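# Place cup carrier flat and upright inside paper bag

## Task

Get the cup carrier inside the paper bag, resting flat on the bag's floor and not upside down. The bag must end up standing on the table, open, with its rim facing upward around its whole edge. This only counts if everything stays that way without the robot supporting it, so release the carrier and move both grippers away at the end.

## Robot and tools

Robot: two arms, left_arm and right_arm, each ending in a parallel two-finger gripper. All poses share one scene frame: origin on the table surface midway between the arms, +x pointing away from the robot over the table, +z up, and left_arm on the +y side. The arm names say nothing about which side of a camera image they appear on. In each gripper's own frame, the fingers extend along its +z axis and spread apart along its y axis. The reported end_effector_position sits between the finger pads, roughly 1 cm short of the tips.

Row format, used by execute_actions and move: 16 plain numbers. The first 8 are left_arm: x, y, z, qw, qx, qy, qz, opening. The next 8 are right_arm in the same order. Both arms must always be filled in. x, y, z are an absolute gripper position in metres in the scene frame. qw..qz are an absolute orientation quaternion, w first, in the same frame. Opening runs from -1 (closed) to +1 (fully open, 0.094 m). Between the extremes, fingers are driven to where grip_measured would read that number. To hold an arm still, resend its whole last reported pose and its intended opening every call. To keep an orientation steady, keep sending the same target quaternion you chose, not the slightly drifted one in the result.

execute_actions: argument actions is a list with zero or one entry; optional pictures (boolean) turns the camera images on or off (on by default). An empty list just reports the state. {"rows": [...], "steps": n} runs up to 15 control steps of 1/30 s each (15 if steps is omitted). Each row drives one step; if rows run out, the last repeats. {"steps": n} alone is a wait of up to 300 steps, counted from the previous result, so your thinking time is included. A call is rejected, with nothing sent, if any target lies more than 0.6 m from that arm's last reported position along any of its gripper axes. On each step the commanded pose is clipped to within 70 mm and 16 degrees of the measured pose; the arm then chases it by damped inverse kinematics, favouring position over orientation. After the last step an arm only continues to its last clipped pose, so a distant goal needs further calls: read the result and send the remainder.

move: target is one 16-number row of absolute poses; speed is the top path speed in m/s, 0.002 to 0.5, default 0.25 (rotation limited to twice that in rad/s). Each gripper follows a straight line to its pose, turning the short way round; both paths finish together and last 0.5 to 10 s, stopping early at 10 s if longer. The path begins once the robot is still, or after 3 s at most. The opening is applied at the start. Paths ignore obstacles and the other arm; grippers lag, wander and can exceed the speed, especially with the arm stretched out. The result adds a "move:" line giving the ending (done, off_target, moving, held, fault) and which limits applied, plus each gripper's distance from its pose. If only one arm is named, the other finished fine. held as an ending means the last step for that arm was blocked; limits=paced means the sent pose was clipped; limits=held means some steps were blocked en route, after which the arm may lurch much faster than speed. No per-step readings are returned.

wait: seconds, 0 to 10; nothing new is sent. zoom_image: camera (cam_head_left, cam_head_right, cam_high, cam_low, cam_left_wrist, cam_right_wrist) and region [x0, y0, x1, y1] in pixels of that camera's latest image, top-left origin, at most 504 by 504. All images are 672x504. finished_scene: scene, the number of the current scene; it ends that scene for good and reports whether the goal was met. Replying without any tool call ends the session.

Reading results: the state line gives each arm's position and quaternion; printed positions can be off, more so at long reach, and moves often stop a centimetre or more from target, usually low. grip_measured is finger opening on the command scale; the last Joint positions value is the opening in metres; each gripper may read off by about 1 mm. "pose unreachable" means a clearance check altered or blocked that arm's command; HELD flags steps where your row was partly or wholly not sent. A "Hand target" line shows the pose the controller is currently driving toward. Joint torques are raw drive outputs with offsets and noise, nonzero even in free air. Joint ranges (rad): waist -2.618 to 3.054, shoulder 0 to 3.142, elbow 0 to 3.142, wrist pitch -1.571 to 1.571, wrist yaw -1.571 to 1.571, wrist roll -2.094 to 2.094; elbows stop just before straight. FAULT lines report arm stops.

Gripping: to hold something, command an opening about 0.03 under grip_measured for a firm grip, less for a gentle one. Each pad pushes roughly 50 to 62 N at most; items thinner than about 2 mm are held more weakly, and first contact can spike.

Heat: holding loads warms motors. MOTOR HOT appears from 75 °C; at 90 °C that arm halts for 10 s; at 100 °C its motors and gripper go limp and it drops.

Avoid: letting the arms collide or press on each other; knocking or placing rigid objects off the table; dropping, slamming or shoving things hard (faster moves and targets set deeper past contact hit harder). Occasional outside tugs on held parts or nudges to loose items can happen. The simulation keeps running while you think, so keep replies efficient and motions smooth.

Each tool is called after ">>>" as name(argument=value, ...), one argument or row to a line, values as JSON.

## Session

>>> execute_actions(
  actions=[],
)

Scene clock: 0.00 s of 5400.00 s.
left_arm: end_effector_position=(+0.4394, +0.3905, +0.3645) grip_measured=+1.000 end_effector_quat_wxyz=(+0.421, +0.502, +0.518, +0.550) | right_arm: end_effector_position=(+0.1225, -0.4857, +0.1466) grip_measured=+1.000 end_effector_quat_wxyz=(+0.024, -0.152, +0.972, -0.179)
Joint positions: left_arm=[0.246 1.137 0.961 0.135 0.044 1.688 0.094] | right_arm=[-1.354  1.08   0.949 -1.078  0.019 -1.542  0.094]
Joint velocities: left_arm=[-0.002  0.007  0.002 -0.022  0.051 -0.037  0.   ] | right_arm=[ 0.002  0.012  0.007  0.007 -0.022  0.022  0.   ]
Joint torques (N m, as the arm reports them, + toward a larger angle): no reading
Motor temperatures (°C, as the motors report them): left_arm=[25 28 24 28 27 27] | right_arm=[27 25 27 27 26 26]
Hand target (left_arm): +0.437, +0.390, +0.375; +0.428, +0.494, +0.512, +0.556
Hand target (right_arm): +0.124, -0.486, +0.151; +0.028, -0.151, +0.971, -0.185

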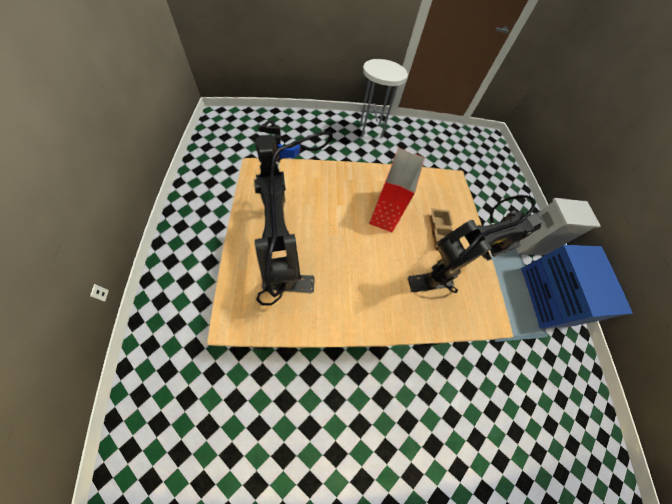

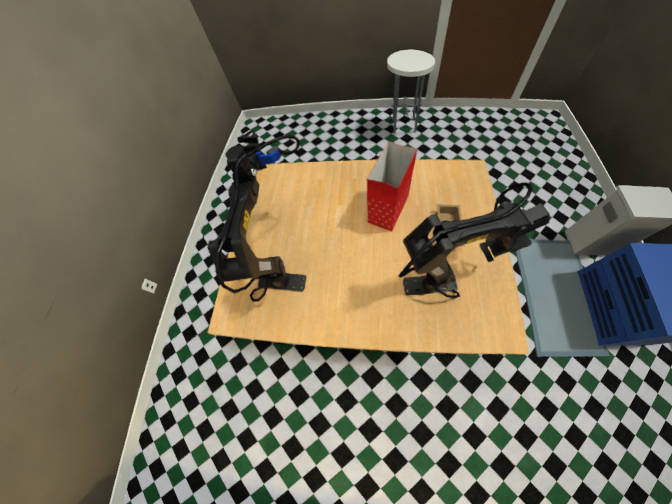

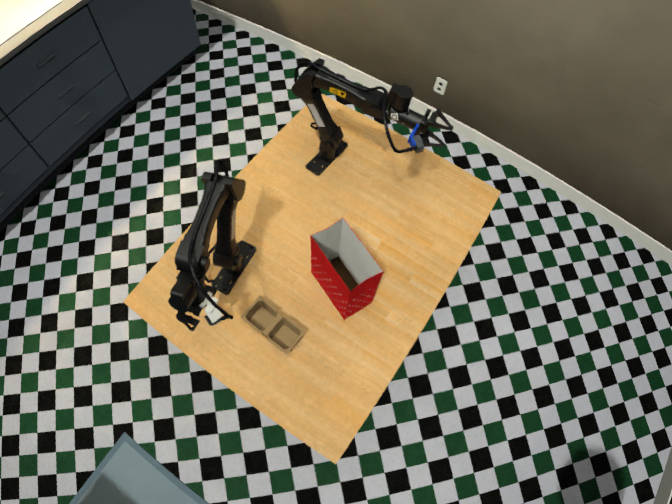

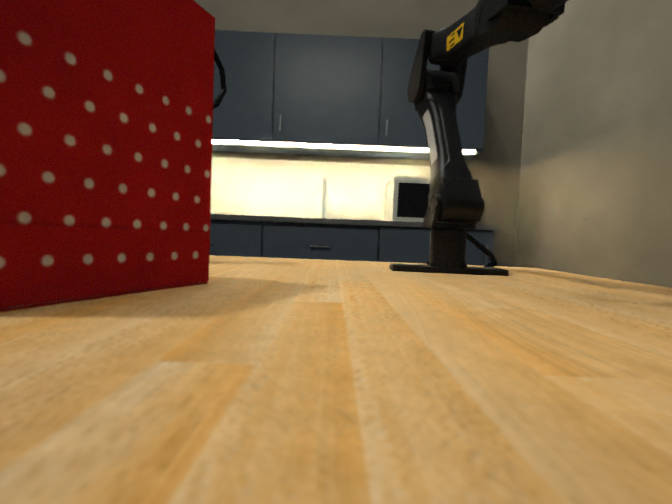

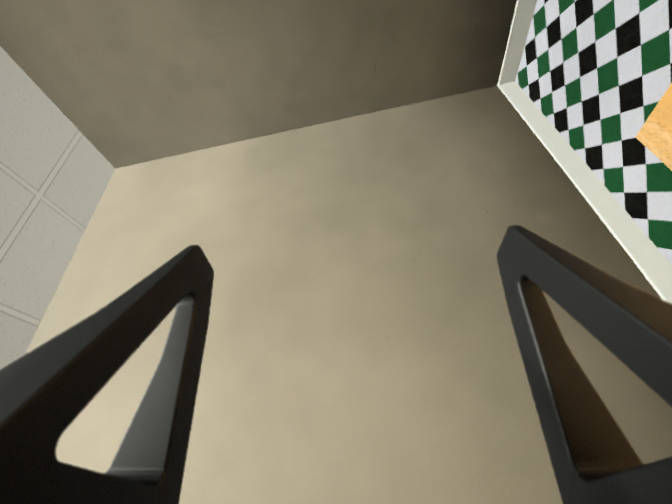

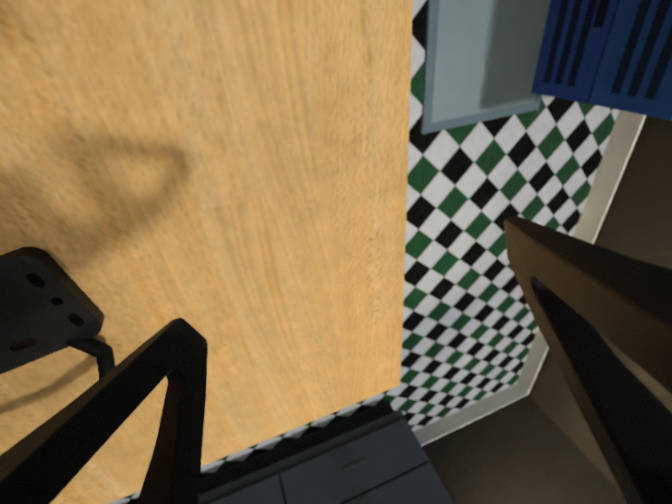

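>>> move(
  target=[0.35,-0.04,0.36,0.374,0.2,0.902,-0.083,1,0.27,-0.38,0.12,0,0.72,0.694,0,0.5],
)

Scene clock: 7.87 s of 5400.00 s.
left_arm: end_effector_position=(+0.3624, -0.0402, +0.3558) grip_measured=+1.000 end_effector_quat_wxyz=(+0.378, +0.202, +0.899, -0.086) | right_arm: end_effector_position=(+0.2588, -0.3779, +0.1174) grip_measured=+0.501 end_effector_quat_wxyz=(-0.012, +0.724, +0.690, -0.009)
Joint positions: left_arm=[-0.914  2.112  2.714 -1.448 -0.366 -0.386  0.094] | right_arm=[-0.613  1.482  1.179 -1.296  0.009  1.131  0.071]
Joint velocities: left_arm=[-0.007  0.042  0.046 -0.125 -0.066 -0.037  0.   ] | right_arm=[-0.012 -0.017  0.012  0.051 -0.022  0.139  0.   ]
Joint torques (N m, as the arm reports them, + toward a larger angle): left_arm=[-0.42 -8.64  6.83  1.35 -0.05 -0.06] | right_arm=[ 1.14 -4.25  9.56  0.1   0.    0.06]
Motor temperatures (°C, as the motors report them): left_arm=[25 28 25 30 27 27] | right_arm=[27 25 28 27 26 26]
Hand target (left_arm): +0.358, -0.040, +0.360; +0.378, +0.202, +0.899, -0.092
Hand target (right_arm): +0.266, -0.378, +0.121; -0.007, +0.722, +0.692, -0.007
Off the commanded pose (left_arm): 0.013 m, 1 deg.
Off the commanded pose (right_arm): 0.012 m, 2 deg.
After step 90, 0.27 s passed at rest.
move: off_target (left_arm, right_arm)

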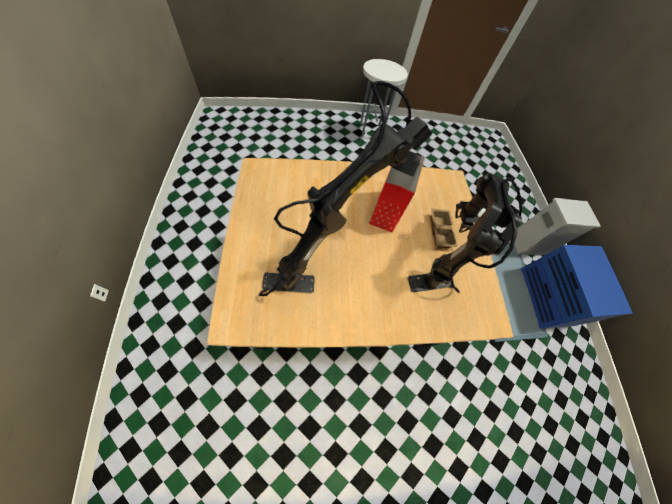

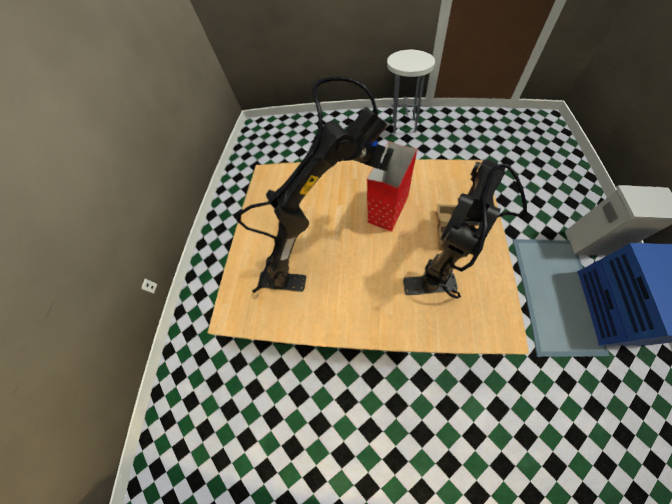

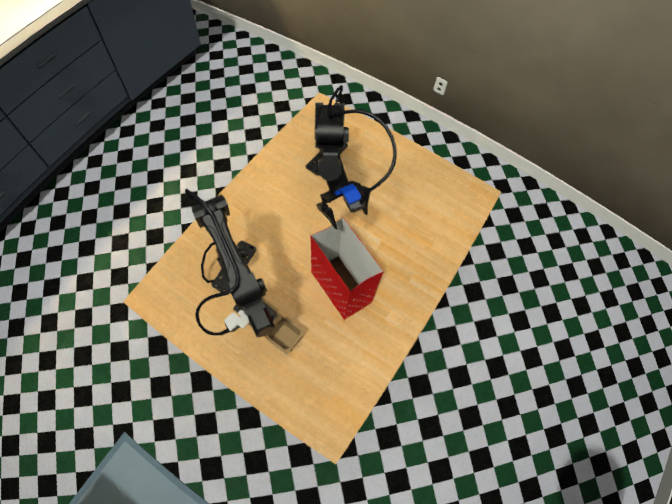

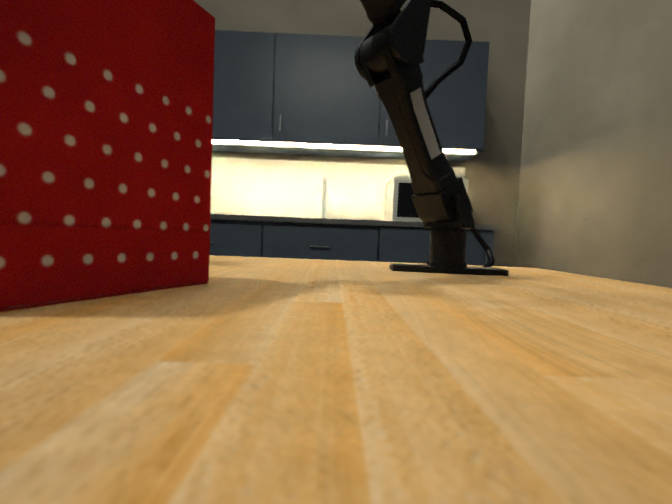

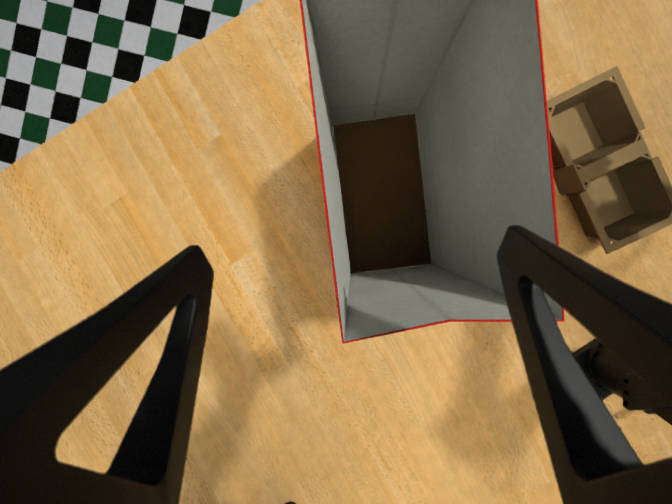

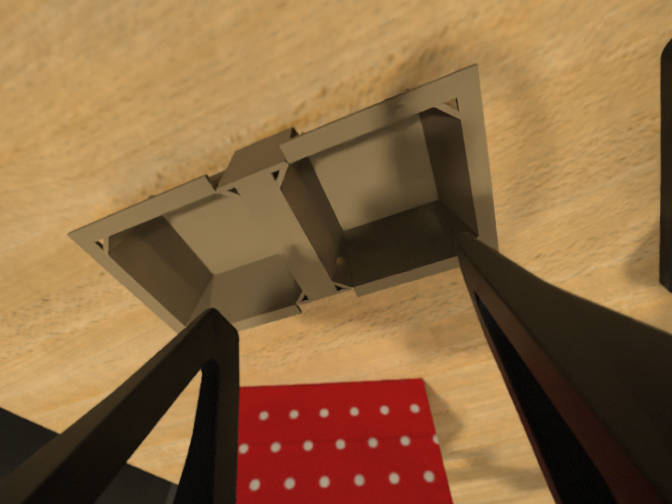

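>>> move(
  target=[0.41,-0.055,0.285,0.376,0.18,0.906,-0.075,0.6,0.285,-0.335,0.075,0,0.70,0.714,0,0.5],
  speed=0.12,
)

Scene clock: 12.20 s of 5400.00 s.
left_arm: end_effector_position=(+0.4099, -0.0580, +0.2706) grip_measured=+0.601 end_effector_quat_wxyz=(+0.362, +0.185, +0.911, -0.062) | right_arm: end_effector_position=(+0.2842, -0.3374, +0.0810) grip_measured=+0.501 end_effector_quat_wxyz=(+0.005, +0.701, +0.713, +0.002)
Joint positions: left_arm=[-0.856  2.087  2.286 -1.093 -0.36  -0.384  0.075] | right_arm=[-0.427  1.494  1.045 -1.11   0.001  1.252  0.071]
Joint velocities: left_arm=[ 0.017 -0.017 -0.002 -0.007 -0.051 -0.037  0.   ] | right_arm=[-0.007 -0.002  0.002  0.022  0.037  0.022  0.001]
Joint torques (N m, as the arm reports them, + toward a larger angle): left_arm=[  0.5  -11.88   5.4    1.57  -0.08   0.07] | right_arm=[ 0.93 -4.48  5.59  0.26  0.03  0.05]
Motor temperatures (°C, as the motors report them): left_arm=[25 29 25 30 27 27] | right_arm=[27 25 28 27 26 26]
Hand target (left_arm): +0.410, -0.055, +0.285; +0.376, +0.180, +0.906, -0.074
Hand target (right_arm): +0.283, -0.335, +0.075; -0.001, +0.700, +0.714, -0.002
Off the commanded pose (left_arm): 0.015 m, 2 deg.
Off the commanded pose (right_arm): 0.007 m, 1 deg.
move: off_target (left_arm)

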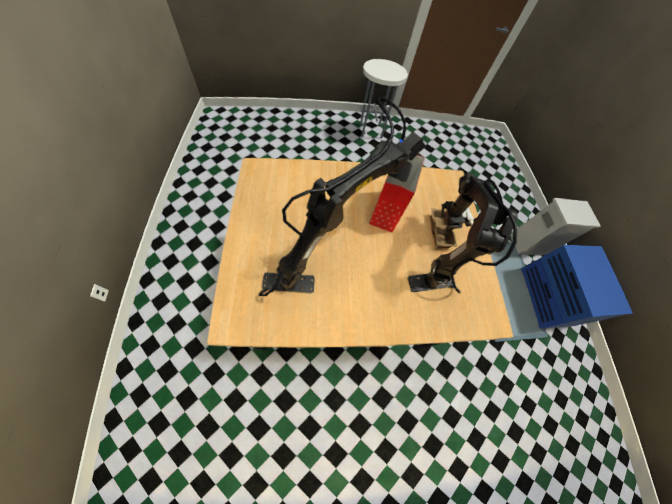

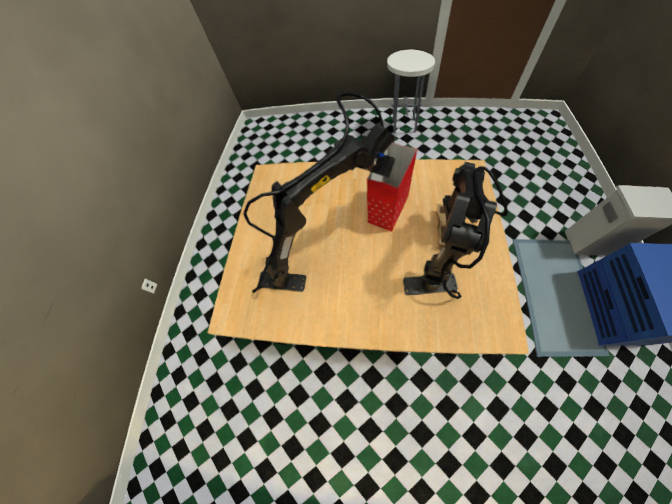

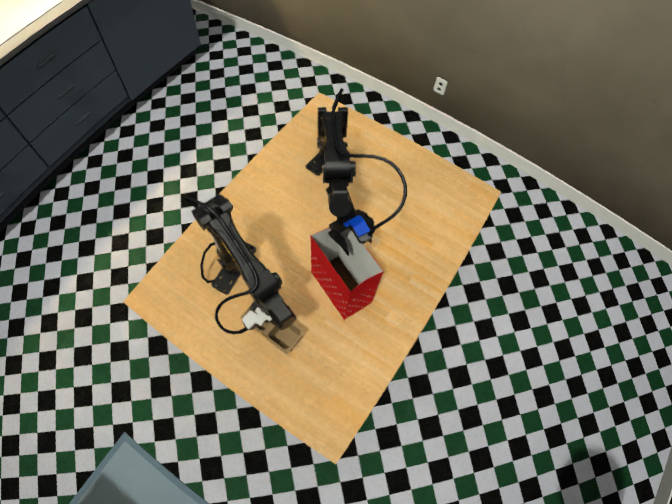

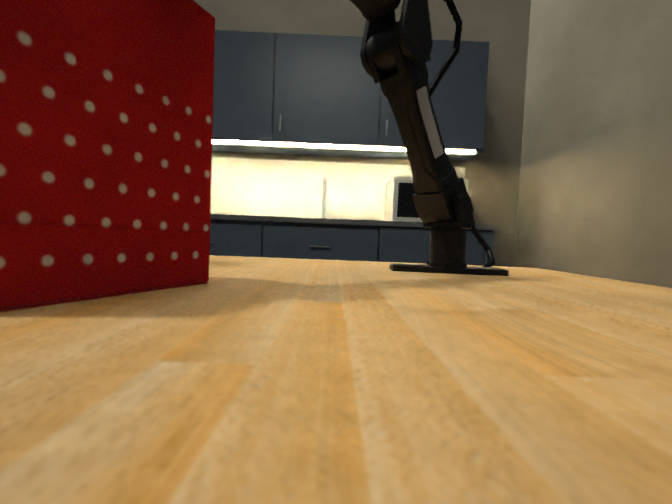

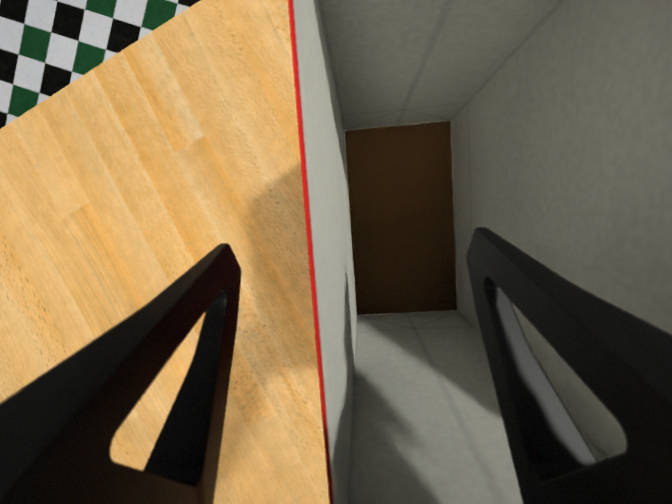

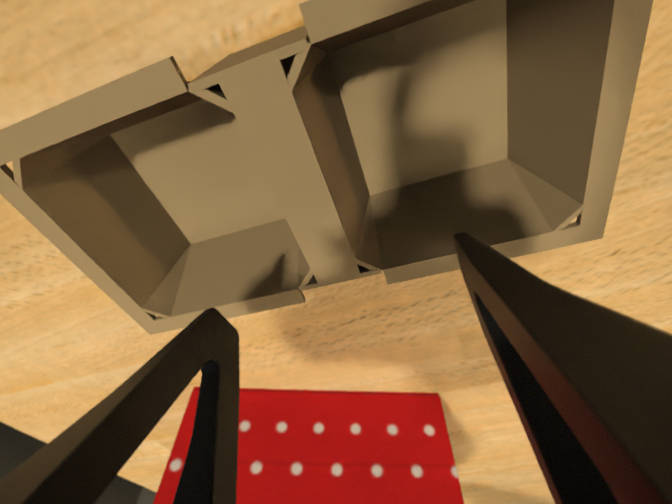

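>>> move(
  target=[0.415,-0.047,0.27,0.376,0.18,0.906,-0.075,-0.5,0.29,-0.34,0.027,0,0.70,0.714,0,0.3],
  speed=0.08,
)

>>> move(
  target=[0.415,-0.047,0.27,0.376,0.18,0.906,-0.075,-1,0.29,-0.34,0.027,0,0.70,0.714,0,-0.45],
)

Scene clock: 16.23 s of 5400.00 s.
left_arm: end_effector_position=(+0.4139, -0.0502, +0.2593) grip_measured=-0.499 end_effector_quat_wxyz=(+0.366, +0.183, +0.910, -0.065) | right_arm: end_effector_position=(+0.2912, -0.3396, +0.0326) grip_measured=+0.301 end_effector_quat_wxyz=(+0.005, +0.701, +0.713, +0.002)
Joint positions: left_arm=[-0.838  2.025  2.135 -0.989 -0.349 -0.368  0.024] | right_arm=[-0.427  1.582  0.927 -0.905  0.001  1.253  0.061]
Joint velocities: left_arm=[-0.007  0.002  0.002  0.037 -0.022 -0.007  0.   ] | right_arm=[ 0.007  0.012 -0.007 -0.037 -0.081  0.051 -0.   ]
Joint torques (N m, as the arm reports them, + toward a larger angle): left_arm=[  0.53 -11.37   5.32   1.6   -0.06   0.06] | right_arm=[-0.28 -5.18  5.35  0.3  -0.01 -0.06]
Motor temperatures (°C, as the motors report them): left_arm=[25 30 25 31 27 27] | right_arm=[27 25 28 27 26 26]
Hand target (left_arm): +0.415, -0.047, +0.270; +0.376, +0.180, +0.906, -0.074
Hand target (right_arm): +0.289, -0.340, +0.027; -0.000, +0.700, +0.714, +0.000
Off the commanded pose (left_arm): 0.011 m, 2 deg.
Off the commanded pose (right_arm): 0.006 m, 1 deg.
move: off_target (left_arm)

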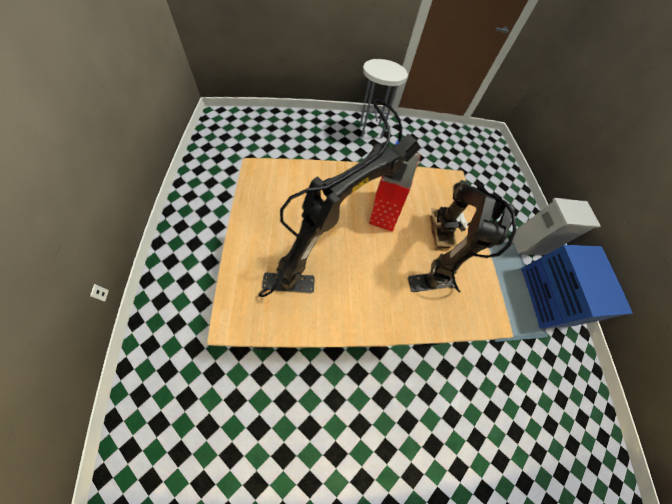

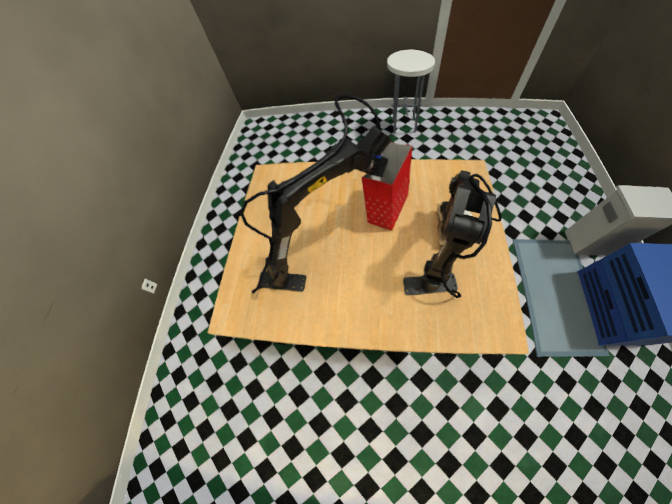

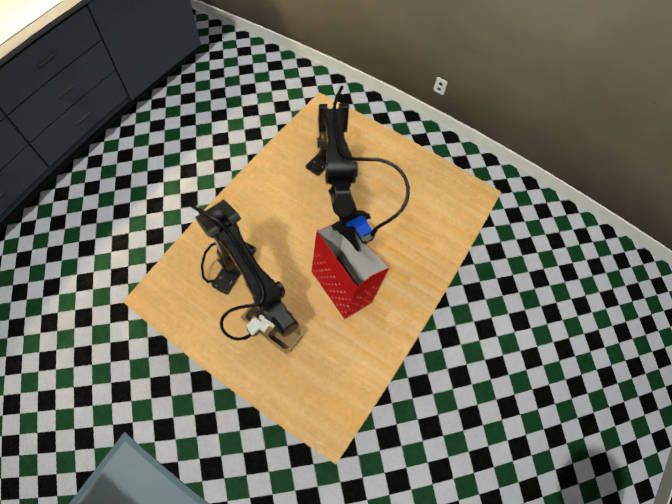

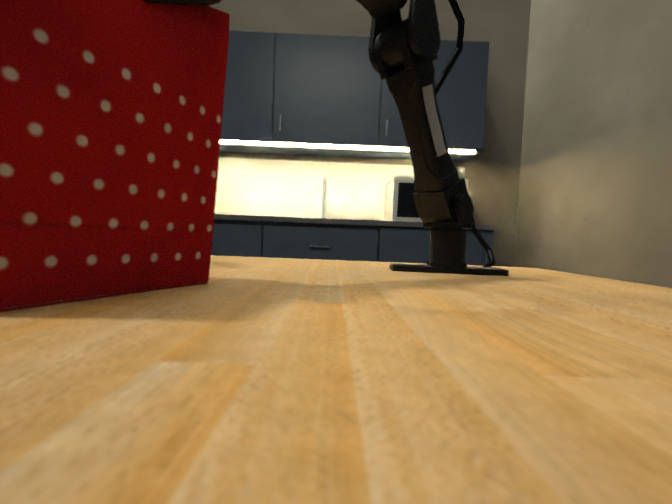

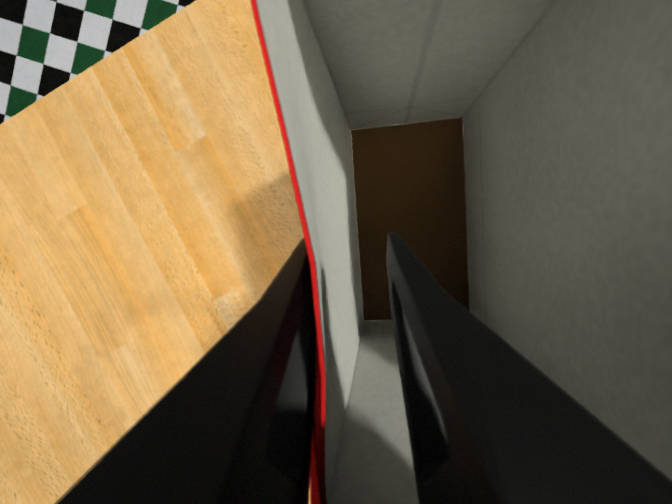

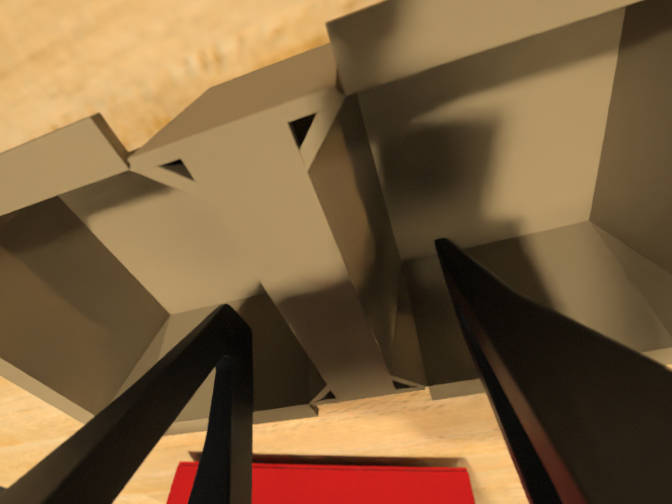

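Scene clock: 16.93 s of 5400.00 s.
left_arm: end_effector_position=(+0.4140, -0.0504, +0.2595) grip_measured=-0.978 end_effector_quat_wxyz=(+0.367, +0.183, +0.910, -0.066) | right_arm: end_effector_position=(+0.2913, -0.3395, +0.0326) grip_measured=-0.448 end_effector_quat_wxyz=(+0.005, +0.701, +0.713, +0.003)
Joint positions: left_arm=[-0.838  2.025  2.135 -0.987 -0.349 -0.368  0.001] | right_arm=[-0.427  1.582  0.927 -0.904  0.     1.253  0.026]
Joint velocities: left_arm=[-0.002 -0.027  0.002  0.022 -0.037 -0.007 -0.   ] | right_arm=[ 0.007 -0.007  0.007  0.051 -0.051 -0.051 -0.001]
Joint torques (N m, as the arm reports them, + toward a larger angle): left_arm=[  0.58 -11.21   5.24   1.54  -0.04   0.06] | right_arm=[-0.28 -4.81  5.68  0.33  0.   -0.06]
Motor temperatures (°C, as the motors report them): left_arm=[25 30 25 31 27 27] | right_arm=[27 25 28 27 26 26]
Hand target (left_arm): +0.415, -0.047, +0.270; +0.376, +0.180, +0.906, -0.075
Hand target (right_arm): +0.290, -0.340, +0.027; +0.000, +0.700, +0.714, +0.000
Off the commanded pose (left_arm): 0.011 m, 2 deg.
Off the commanded pose (right_arm): 0.006 m, 1 deg.
move: off_target (left_arm)

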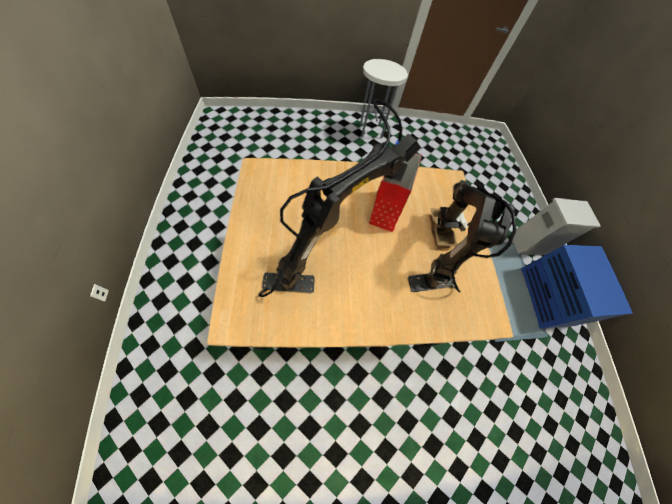

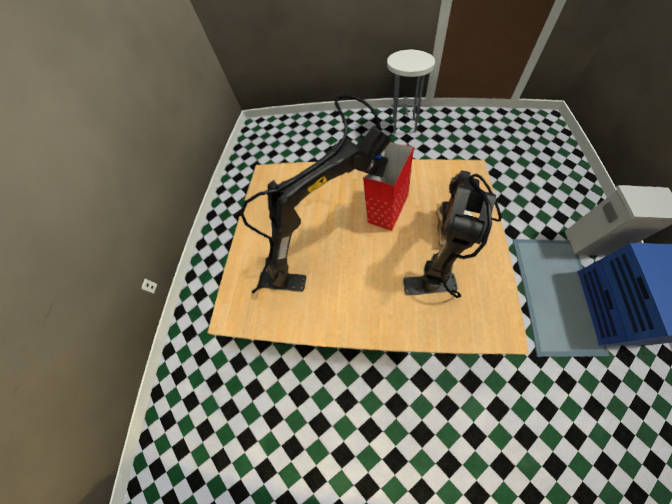

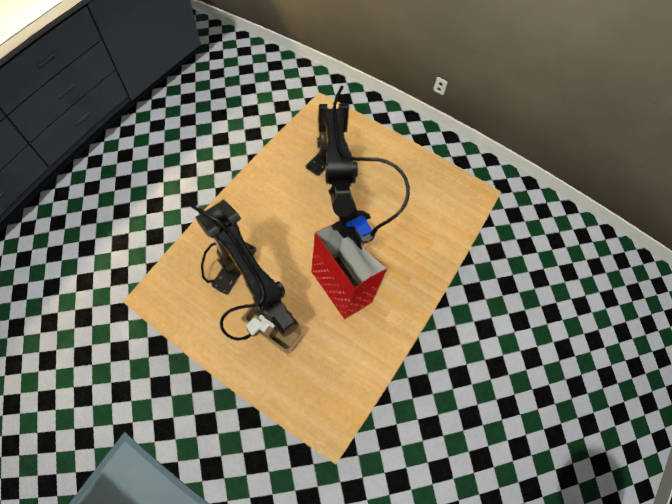

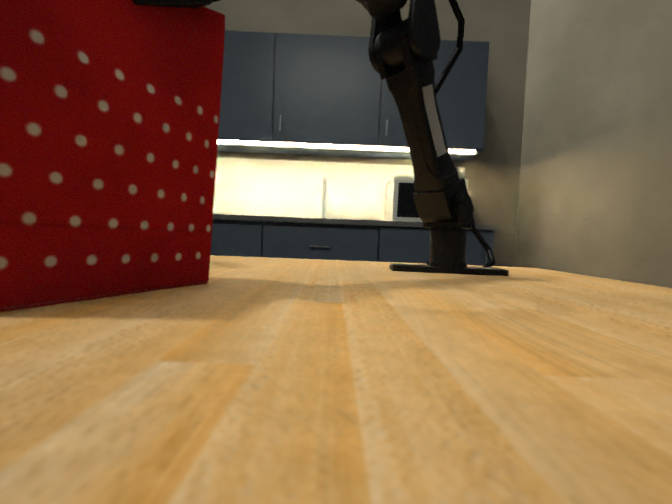

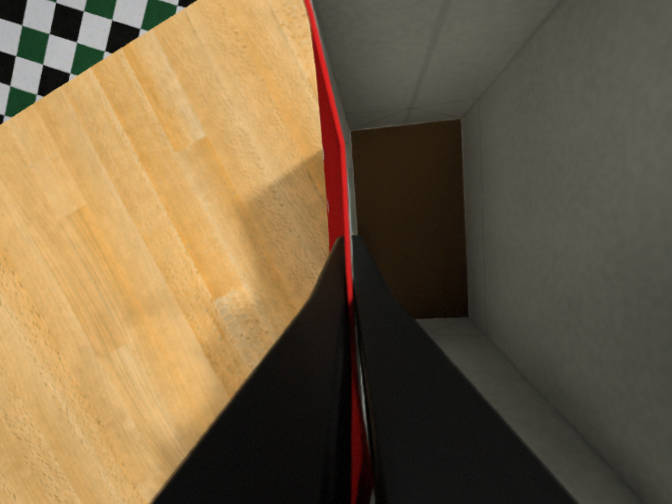

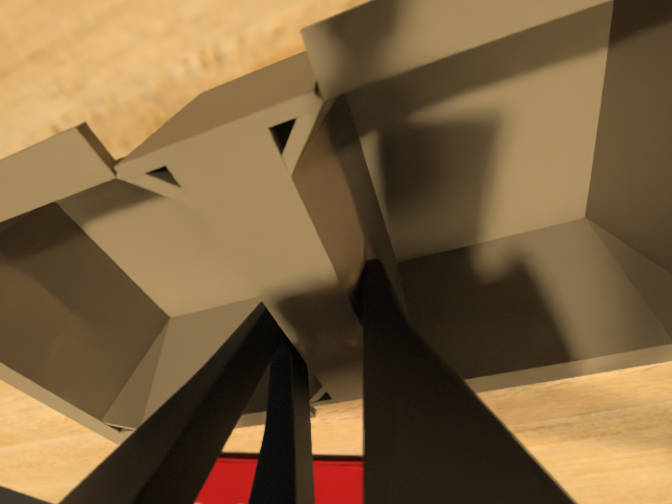

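>>> move(
  target=[0.41,-0.047,0.315,0.376,0.18,0.906,-0.075,-1,0.29,-0.34,0.027,0,0.70,0.714,0,-0.55],
  speed=0.08,
)

>>> move(
  target=[0.21,0.04,0.315,0.365,0.277,0.881,-0.115,-1,0.29,-0.42,0.18,0,0.5,0.866,0,-0.55],
  speed=0.13,
)

Scene clock: 23.17 s of 5400.00 s.
left_arm: end_effector_position=(+0.4107, -0.0465, +0.3017) grip_measured=-0.978 end_effector_quat_wxyz=(+0.365, +0.184, +0.910, -0.065) | right_arm: end_effector_position=(+0.2916, -0.3396, +0.0326) grip_measured=-0.525 end_effector_quat_wxyz=(+0.006, +0.701, +0.713, +0.003)
Joint positions: left_arm=[-0.838  2.131  2.492 -1.241 -0.348 -0.368  0.001] | right_arm=[-0.427  1.582  0.927 -0.903  0.     1.253  0.022]
Joint velocities: left_arm=[-0.012 -0.012  0.007 -0.037 -0.007 -0.007  0.001] | right_arm=[ 0.002 -0.007 -0.002  0.037 -0.066  0.051 -0.001]
Joint torques (N m, as the arm reports them, + toward a larger angle): left_arm=[-0.15 -9.98  8.04  1.31 -0.12 -0.01] | right_arm=[-0.3  -4.84  5.7   0.31  0.   -0.06]
Motor temperatures (°C, as the motors report them): left_arm=[25 31 25 31 27 27] | right_arm=[27 25 28 27 26 26]
Hand target (left_arm): +0.409, -0.046, +0.315; +0.376, +0.180, +0.906, -0.075
Hand target (right_arm): +0.290, -0.340, +0.027; -0.000, +0.700, +0.714, -0.000
Off the commanded pose (left_arm): 0.013 m, 2 deg.
Off the commanded pose (right_arm): 0.006 m, 1 deg.
After step 90, 1.83 s passed at rest.
move: off_target (left_arm)

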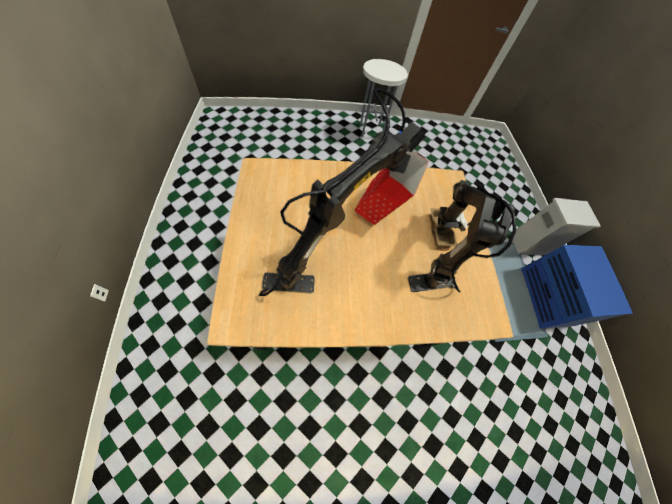

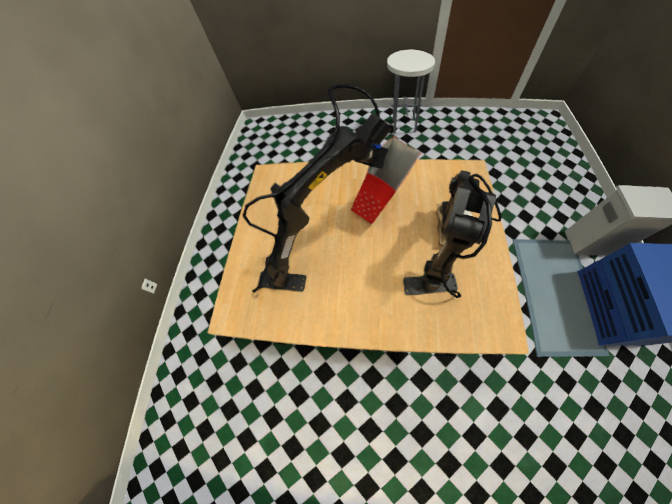

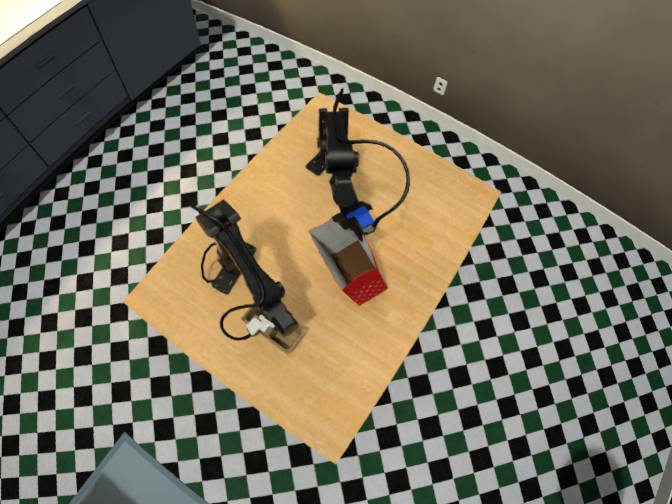

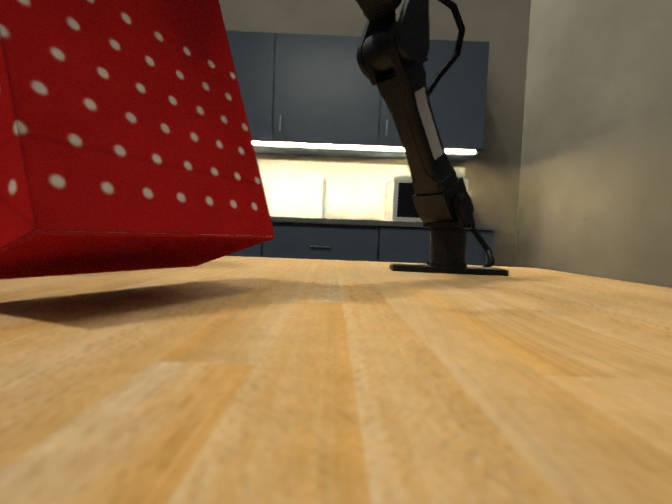

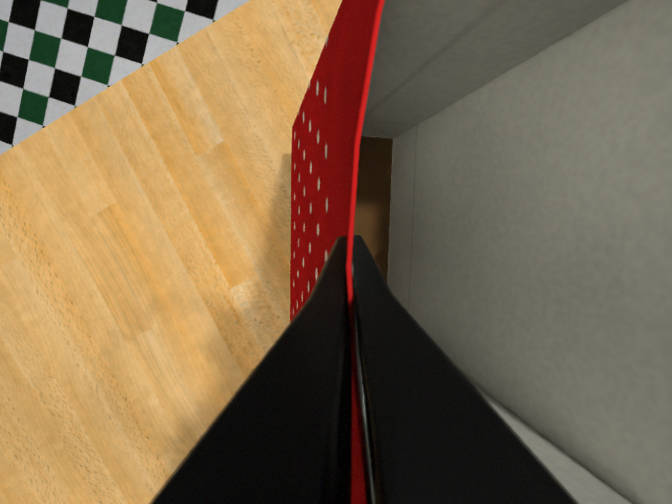

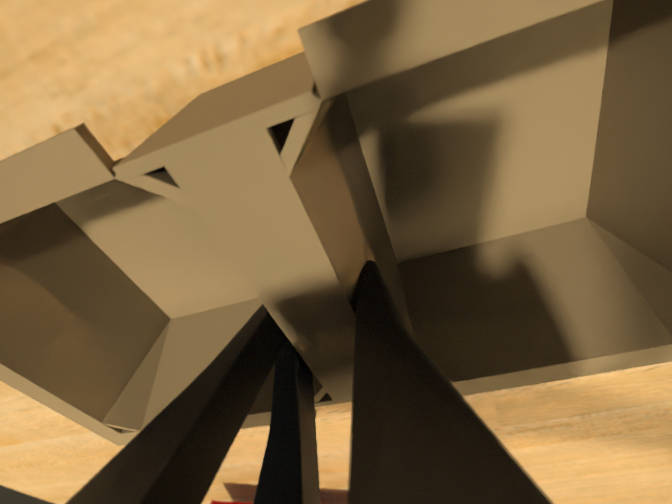

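Scene clock: 25.70 s of 5400.00 s.
left_arm: end_effector_position=(+0.2101, +0.0312, +0.3111) grip_measured=-0.978 end_effector_quat_wxyz=(+0.358, +0.280, +0.882, -0.121) | right_arm: end_effector_position=(+0.2935, -0.4170, +0.1757) grip_measured=-0.524 end_effector_quat_wxyz=(+0.002, +0.499, +0.867, +0.002)
Joint positions: left_arm=[-1.192  1.34   1.585 -1.141 -0.415 -0.485  0.001] | right_arm=[-0.684  1.653  1.581 -1.496 -0.004  0.486  0.022]
Joint velocities: left_arm=[-0.007 -0.002  0.012 -0.007 -0.051 -0.037  0.   ] | right_arm=[-0.012 -0.022 -0.007 -0.066 -0.022 -0.066 -0.   ]
Joint torques (N m, as the arm reports them, + toward a larger angle): left_arm=[-0.62 -4.98  4.98  1.31 -0.33 -0.05] | right_arm=[-0.96 -6.18  9.54  0.04 -0.01 -0.06]
Motor temperatures (°C, as the motors report them): left_arm=[25 31 25 31 27 27] | right_arm=[27 25 28 27 26 26]
Hand target (left_arm): +0.209, +0.037, +0.314; +0.365, +0.276, +0.881, -0.118
Hand target (right_arm): +0.294, -0.421, +0.180; +0.002, +0.500, +0.866, +0.002
Off the commanded pose (left_arm): 0.010 m, 1 deg.
Off the commanded pose (right_arm): 0.006 m, 0 deg.
move: done

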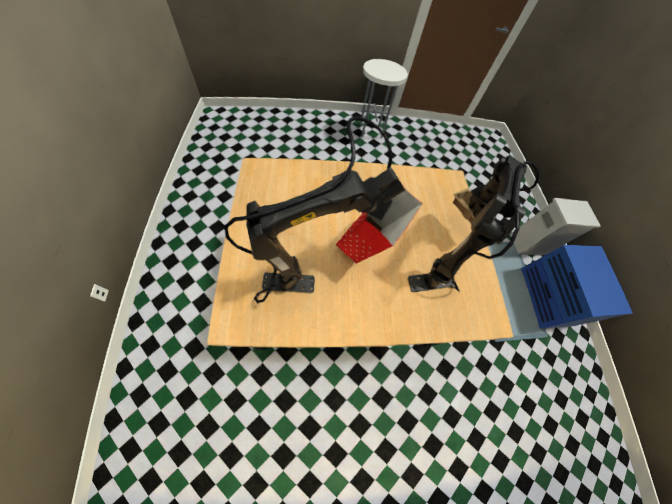

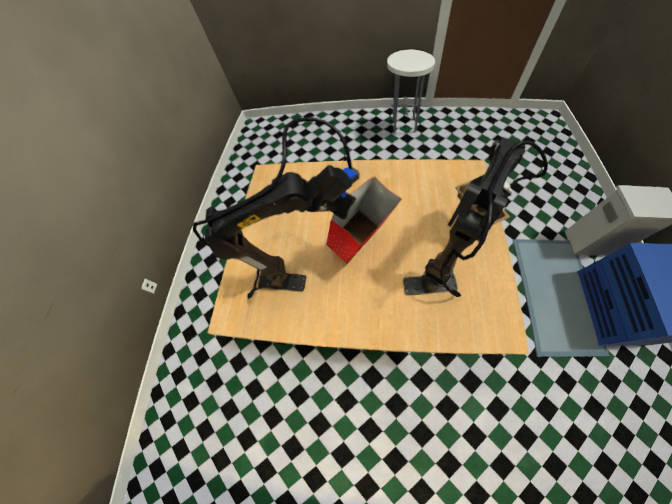

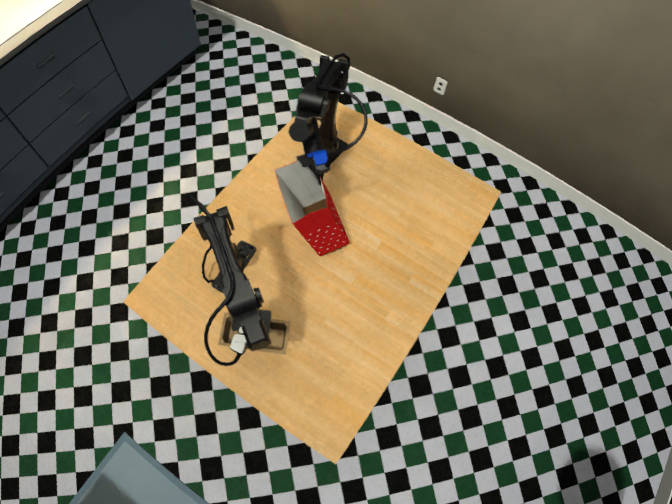

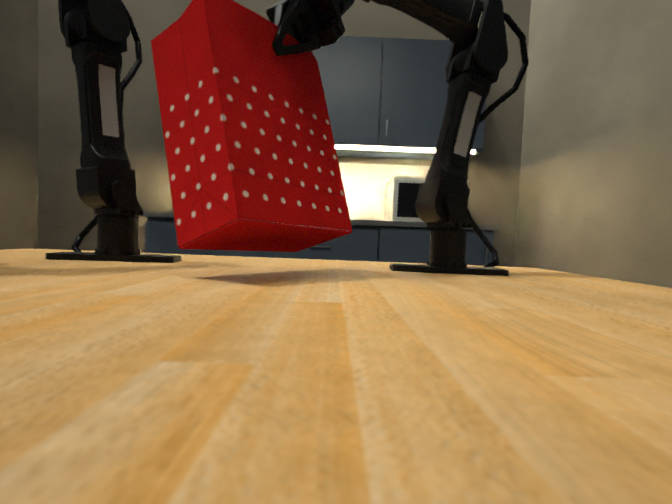

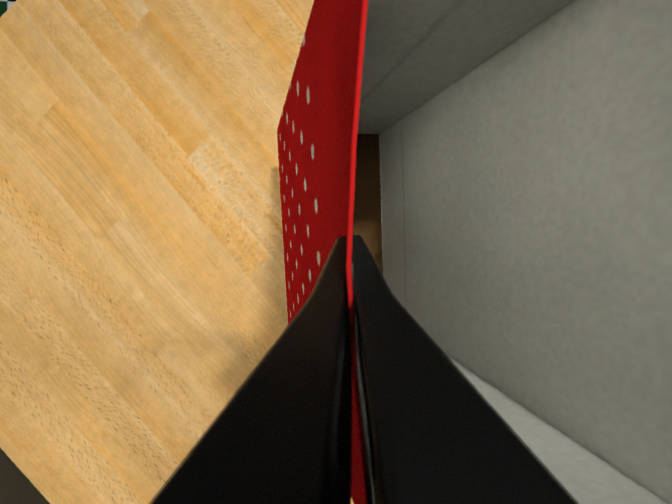

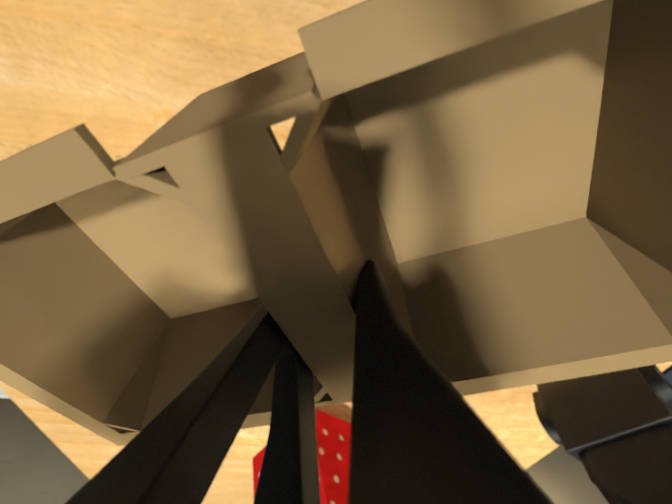

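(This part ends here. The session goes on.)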